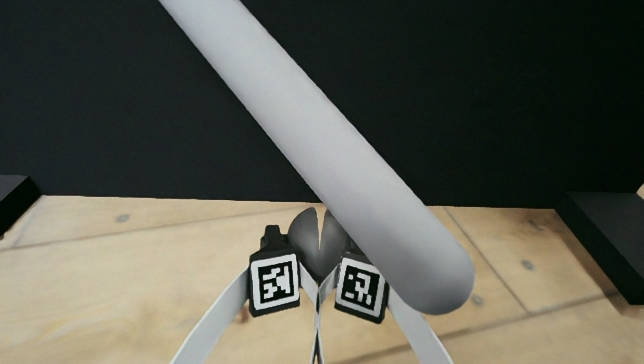

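{"name": "execute_actions", "arguments": {
  "actions": [
    {"r2":{"base":{"translate_m":-0.02},"joints":{"arm_m":0.23,"lift_m":0.15}}}
  ],
  "cameras": ["r2_wrist_camera"]
}}

{"name": "execute_actions", "arguments": {
  "actions": [
    {"r2":{"joints":{"arm_m":0.01}}}
  ],
  "cameras": ["r2_head_camera"]
}}

Scene clock: 33.43 s.
r1.base_odometry: x=+0.000 y=+0.000 heading=+3.100 (m, m, rad; r1's odometry frame)
r1.turned_by_wheels: +0.000 (rad since the last result)
r1.turned_by_imu: +0.000 (rad since the last result)
r1.base_tilt: forward=-1.7 right=+2.3 (deg)
r1.lidar_m: 2.63 2.53 1.14 0.89 0.88 0.93 1.38 2.05 2.19 3.23 3.86 3.63
r1.head_depth_mm: - - 3717 2596 1933 1531 1278 / - - 3683 2589 1913 1532 1272 / - - 3317 2580 1911 1525 1266 / - - 3852 2550 1901 1521 1264 / - - 3868 2546 1891 1511 1266 / - - 3827 2531 1876 1514 1256 / - - 3746 2519 1879 1497 1256
r1.base_status: not commanded
r1.joint_positions: lift_m=+0.270 arm_m=-0.001 wrist_yaw_rad=+3.035 wrist_pitch_rad=-0.571 wrist_roll_rad=+0.018 gripper_m=+0.037 head_pan_rad=+0.007 head_tilt_rad=-0.494
r1.joint_status: not commanded
r1.motor_effort: left_wheel=-1(2) right_wheel=+2(2) lift_m=+14(14) arm_m=+0(1) wrist_yaw_rad=+0(0) wrist_pitch_rad=+7(7) wrist_roll_rad=+0(0) gripper_m=+0(0) head_pan_rad=+0(0) head_tilt_rad=-2(2) (%)
r1.hand_pose: x=+0.0004 y=+0.0577 z=+0.2504 quat_wxyz=(+0.237, +0.694, +0.161, +0.661) (m; r1's base frame)
r1.wrist_depth_mm: 672 - 846 950 - - - / 703 757 867 877 853 841 830 / 710 706 684 677 680 674 661 / 581 580 569 564 563 550 547 / 496 510 - - 485 472 472 / - - - - 427 415 414 / - - - - 360 368 368
r2.base_odometry: x=-2.317 y=+1.537 heading=+2.470 (m, m, rad; r2's odometry frame)
r2.turned_by_wheels: +0.000 (rad since the last result)
r2.turned_by_imu: +0.000 (rad since the last result)
r2.base_tilt: forward=+3.1 right=-0.4 (deg)
r2.lidar_m: 4.88 3.21 1.78 1.51 1.50 1.71 2.89 3.94 0.71 0.67 0.82 0.92
r2.head_depth_mm: 2165 1854 1644 1458 1321 1201 1101 / 2179 1878 1642 1258 1321 1200 - / 2168 1873 1645 1200 1361 1217 - / 2171 1863 1567 1245 1324 1203 - / 2194 1872 1022 1294 1324 1204 1107 / 2207 1875 1568 1410 1322 1208 1103 / 2198 1888 1599 1375 1326 1206 1109
r2.base_status: done
r2.joint_positions: lift_m=+0.149 arm_m=+0.230 wrist_yaw_rad=-0.004 wrist_pitch_rad=-0.463 wrist_roll_rad=+0.010 gripper_m=+0.000 head_pan_rad=-1.493 head_tilt_rad=-0.988
r2.joint_status: all done
r2.on_its_own: wrist_yaw_rad is held at -0.006, not at your -0.050, by its stall guard, which is not easing now
r2.motor_effort: left_wheel=+2(4) right_wheel=-3(8) lift_m=+34(35) arm_m=+3(3) wrist_yaw_rad=-1(3) wrist_pitch_rad=+7(9) wrist_roll_rad=+0(0) gripper_m=-3(3) head_pan_rad=-3(3) head_tilt_rad=-8(8) (%)
r2.hand_pose: x=-0.0225 y=-0.5931 z=+0.1520 quat_wxyz=(+0.685, +0.160, -0.692, -0.165) (m; r2's base frame)
r2.wrist_depth_mm: 186 179 179 173 180 180 181 / 183 181 189 177 197 198 199 / 205 172 166 162 162 162 221 / 217 218 218 219 221 221 222 / 245 248 247 237 250 252 253 / 284 284 283 - 289 292 316 / 271 274 279 281 283 281 276
pictures: r2_wrist_camera
camera_calibration (this result's frames):
r2_wrist_camera: T_world_to_cam=[[-0.999391, -0.00868701, 0.0337978, -0.0359496], [-0.0320139, 0.613676, -0.788909, 0.514311], [-0.0138876, -0.78951, -0.61358, -0.210484], [0, 0, 0, 1]] pos_world=[-0.0223858, -0.482112, 0.27781]
Images, in order (width x height): r2_wrist_camera 644x364.

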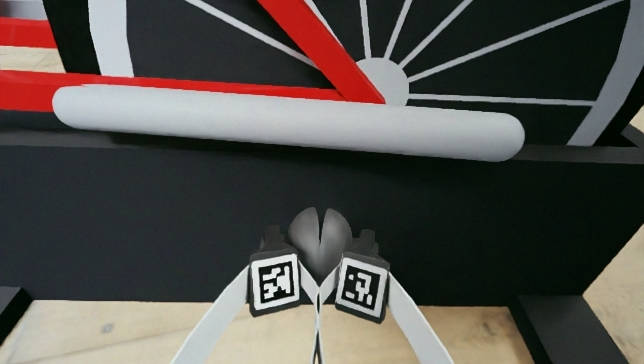

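Scene clock: 36.30 s.
r1.base_odometry: x=+0.000 y=+0.000 heading=+3.100 (m, m, rad; r1's odometry frame)
r1.turned_by_wheels: +0.000 (rad since the last result)
r1.turned_by_imu: -0.001 (rad since the last result)
r1.base_tilt: forward=-1.7 right=+2.2 (deg)
r1.lidar_m: 2.64 2.53 1.14 0.89 0.88 0.94 1.37 2.05 2.19 3.23 3.86 3.61
r1.head_depth_mm: - - 3724 2600 1941 1537 1272 / - - 3678 2585 1920 1529 1276 / - - 3356 2560 1920 1529 1271 / - - 3892 2569 1903 1516 1263 / - - 3834 2566 1902 1518 1258 / - - 3847 2537 1881 1511 1258 / - - 3788 2521 1881 1514 1256
r1.base_status: not commanded
r1.joint_positions: lift_m=+0.270 arm_m=-0.001 wrist_yaw_rad=+3.035 wrist_pitch_rad=-0.571 wrist_roll_rad=+0.018 gripper_m=+0.037 head_pan_rad=+0.007 head_tilt_rad=-0.494
r1.joint_status: not commanded
r1.motor_effort: left_wheel=-2(1) right_wheel=+2(2) lift_m=+14(14) arm_m=+0(0) wrist_yaw_rad=-1(0) wrist_pitch_rad=+7(7) wrist_roll_rad=+0(1) gripper_m=+0(0) head_pan_rad=+0(0) head_tilt_rad=-2(2) (%)
r1.hand_pose: x=+0.0004 y=+0.0577 z=+0.2504 quat_wxyz=(+0.237, +0.694, +0.161, +0.661) (m; r1's base frame)
r1.wrist_depth_mm: 660 - 866 982 - - - / 707 752 891 880 851 840 828 / 700 705 697 676 671 677 666 / 573 575 567 563 559 554 554 / 489 506 - - 485 475 470 / - - - - 427 414 413 / - - - - 363 366 368
r2.base_odometry: x=-2.317 y=+1.537 heading=+2.470 (m, m, rad; r2's odometry frame)
r2.turned_by_wheels: +0.000 (rad since the last result)
r2.turned_by_imu: -0.001 (rad since the last result)
r2.base_tilt: forward=+3.0 right=-0.5 (deg)
r2.lidar_m: 4.88 3.18 1.78 1.51 1.51 1.72 2.90 3.97 0.71 0.67 0.82 0.92
r2.head_depth_mm: 2189 1866 1647 1459 1320 1198 1103 / 2181 1865 1639 1258 1317 1207 - / 2181 1869 1645 1215 1319 1218 - / 2187 1874 1562 1248 1318 1204 - / 2193 1869 1025 1298 1326 1207 1103 / 2189 1883 1569 1403 1325 1203 1107 / 2196 1889 1602 1383 1327 1206 1105
r2.base_status: not commanded
r2.joint_positions: lift_m=+0.149 arm_m=+0.010 wrist_yaw_rad=-0.005 wrist_pitch_rad=-0.463 wrist_roll_rad=+0.010 gripper_m=+0.000 head_pan_rad=-1.493 head_tilt_rad=-0.988
r2.joint_status: all done
r2.on_its_own: wrist_yaw_rad is held at -0.006, not at your -0.050, by its stall guard, which is not easing now
r2.motor_effort: left_wheel=+2(3) right_wheel=-3(2) lift_m=+34(34) arm_m=-5(7) wrist_yaw_rad=-1(1) wrist_pitch_rad=+7(7) wrist_roll_rad=+0(0) gripper_m=-3(2) head_pan_rad=-3(2) head_tilt_rad=-8(8) (%)
r2.hand_pose: x=-0.0226 y=-0.3739 z=+0.1520 quat_wxyz=(+0.685, +0.160, -0.692, -0.165) (m; r2's base frame)
r2.wrist_depth_mm: 791 379 347 356 372 400 - / 605 397 400 399 401 409 814 / 512 437 439 437 442 527 594 / 405 415 437 443 455 444 479 / 360 363 371 394 381 381 392 / 308 312 318 - 327 331 334 / 272 276 278 282 287 290 292
pictures: r2_head_camera (sideways: a quarter turn clockwise sets it upright)
camera_calibration (this result's frames):
r2_head_camera: T_world_to_cam=[[-0.0766931, 0.857734, -0.50834, 0.680672], [0.996241, 0.0865173, -0.00431983, -0.00094669], [0.040275, -0.506761, -0.861145, 1.07731], [0, 0, 0, 1]] pos_world=[0.00975742, -0.0378164, 1.27373]
Images, in order (width x height): r2_head_camera 896x504.

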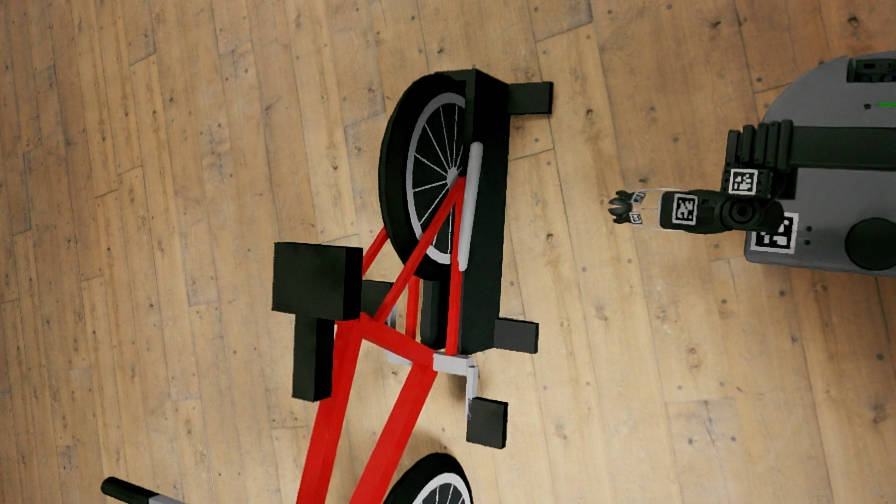

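{"name": "finished_scene", "arguments": {
  "scene": 2
}}

The scene is finished: the task was done.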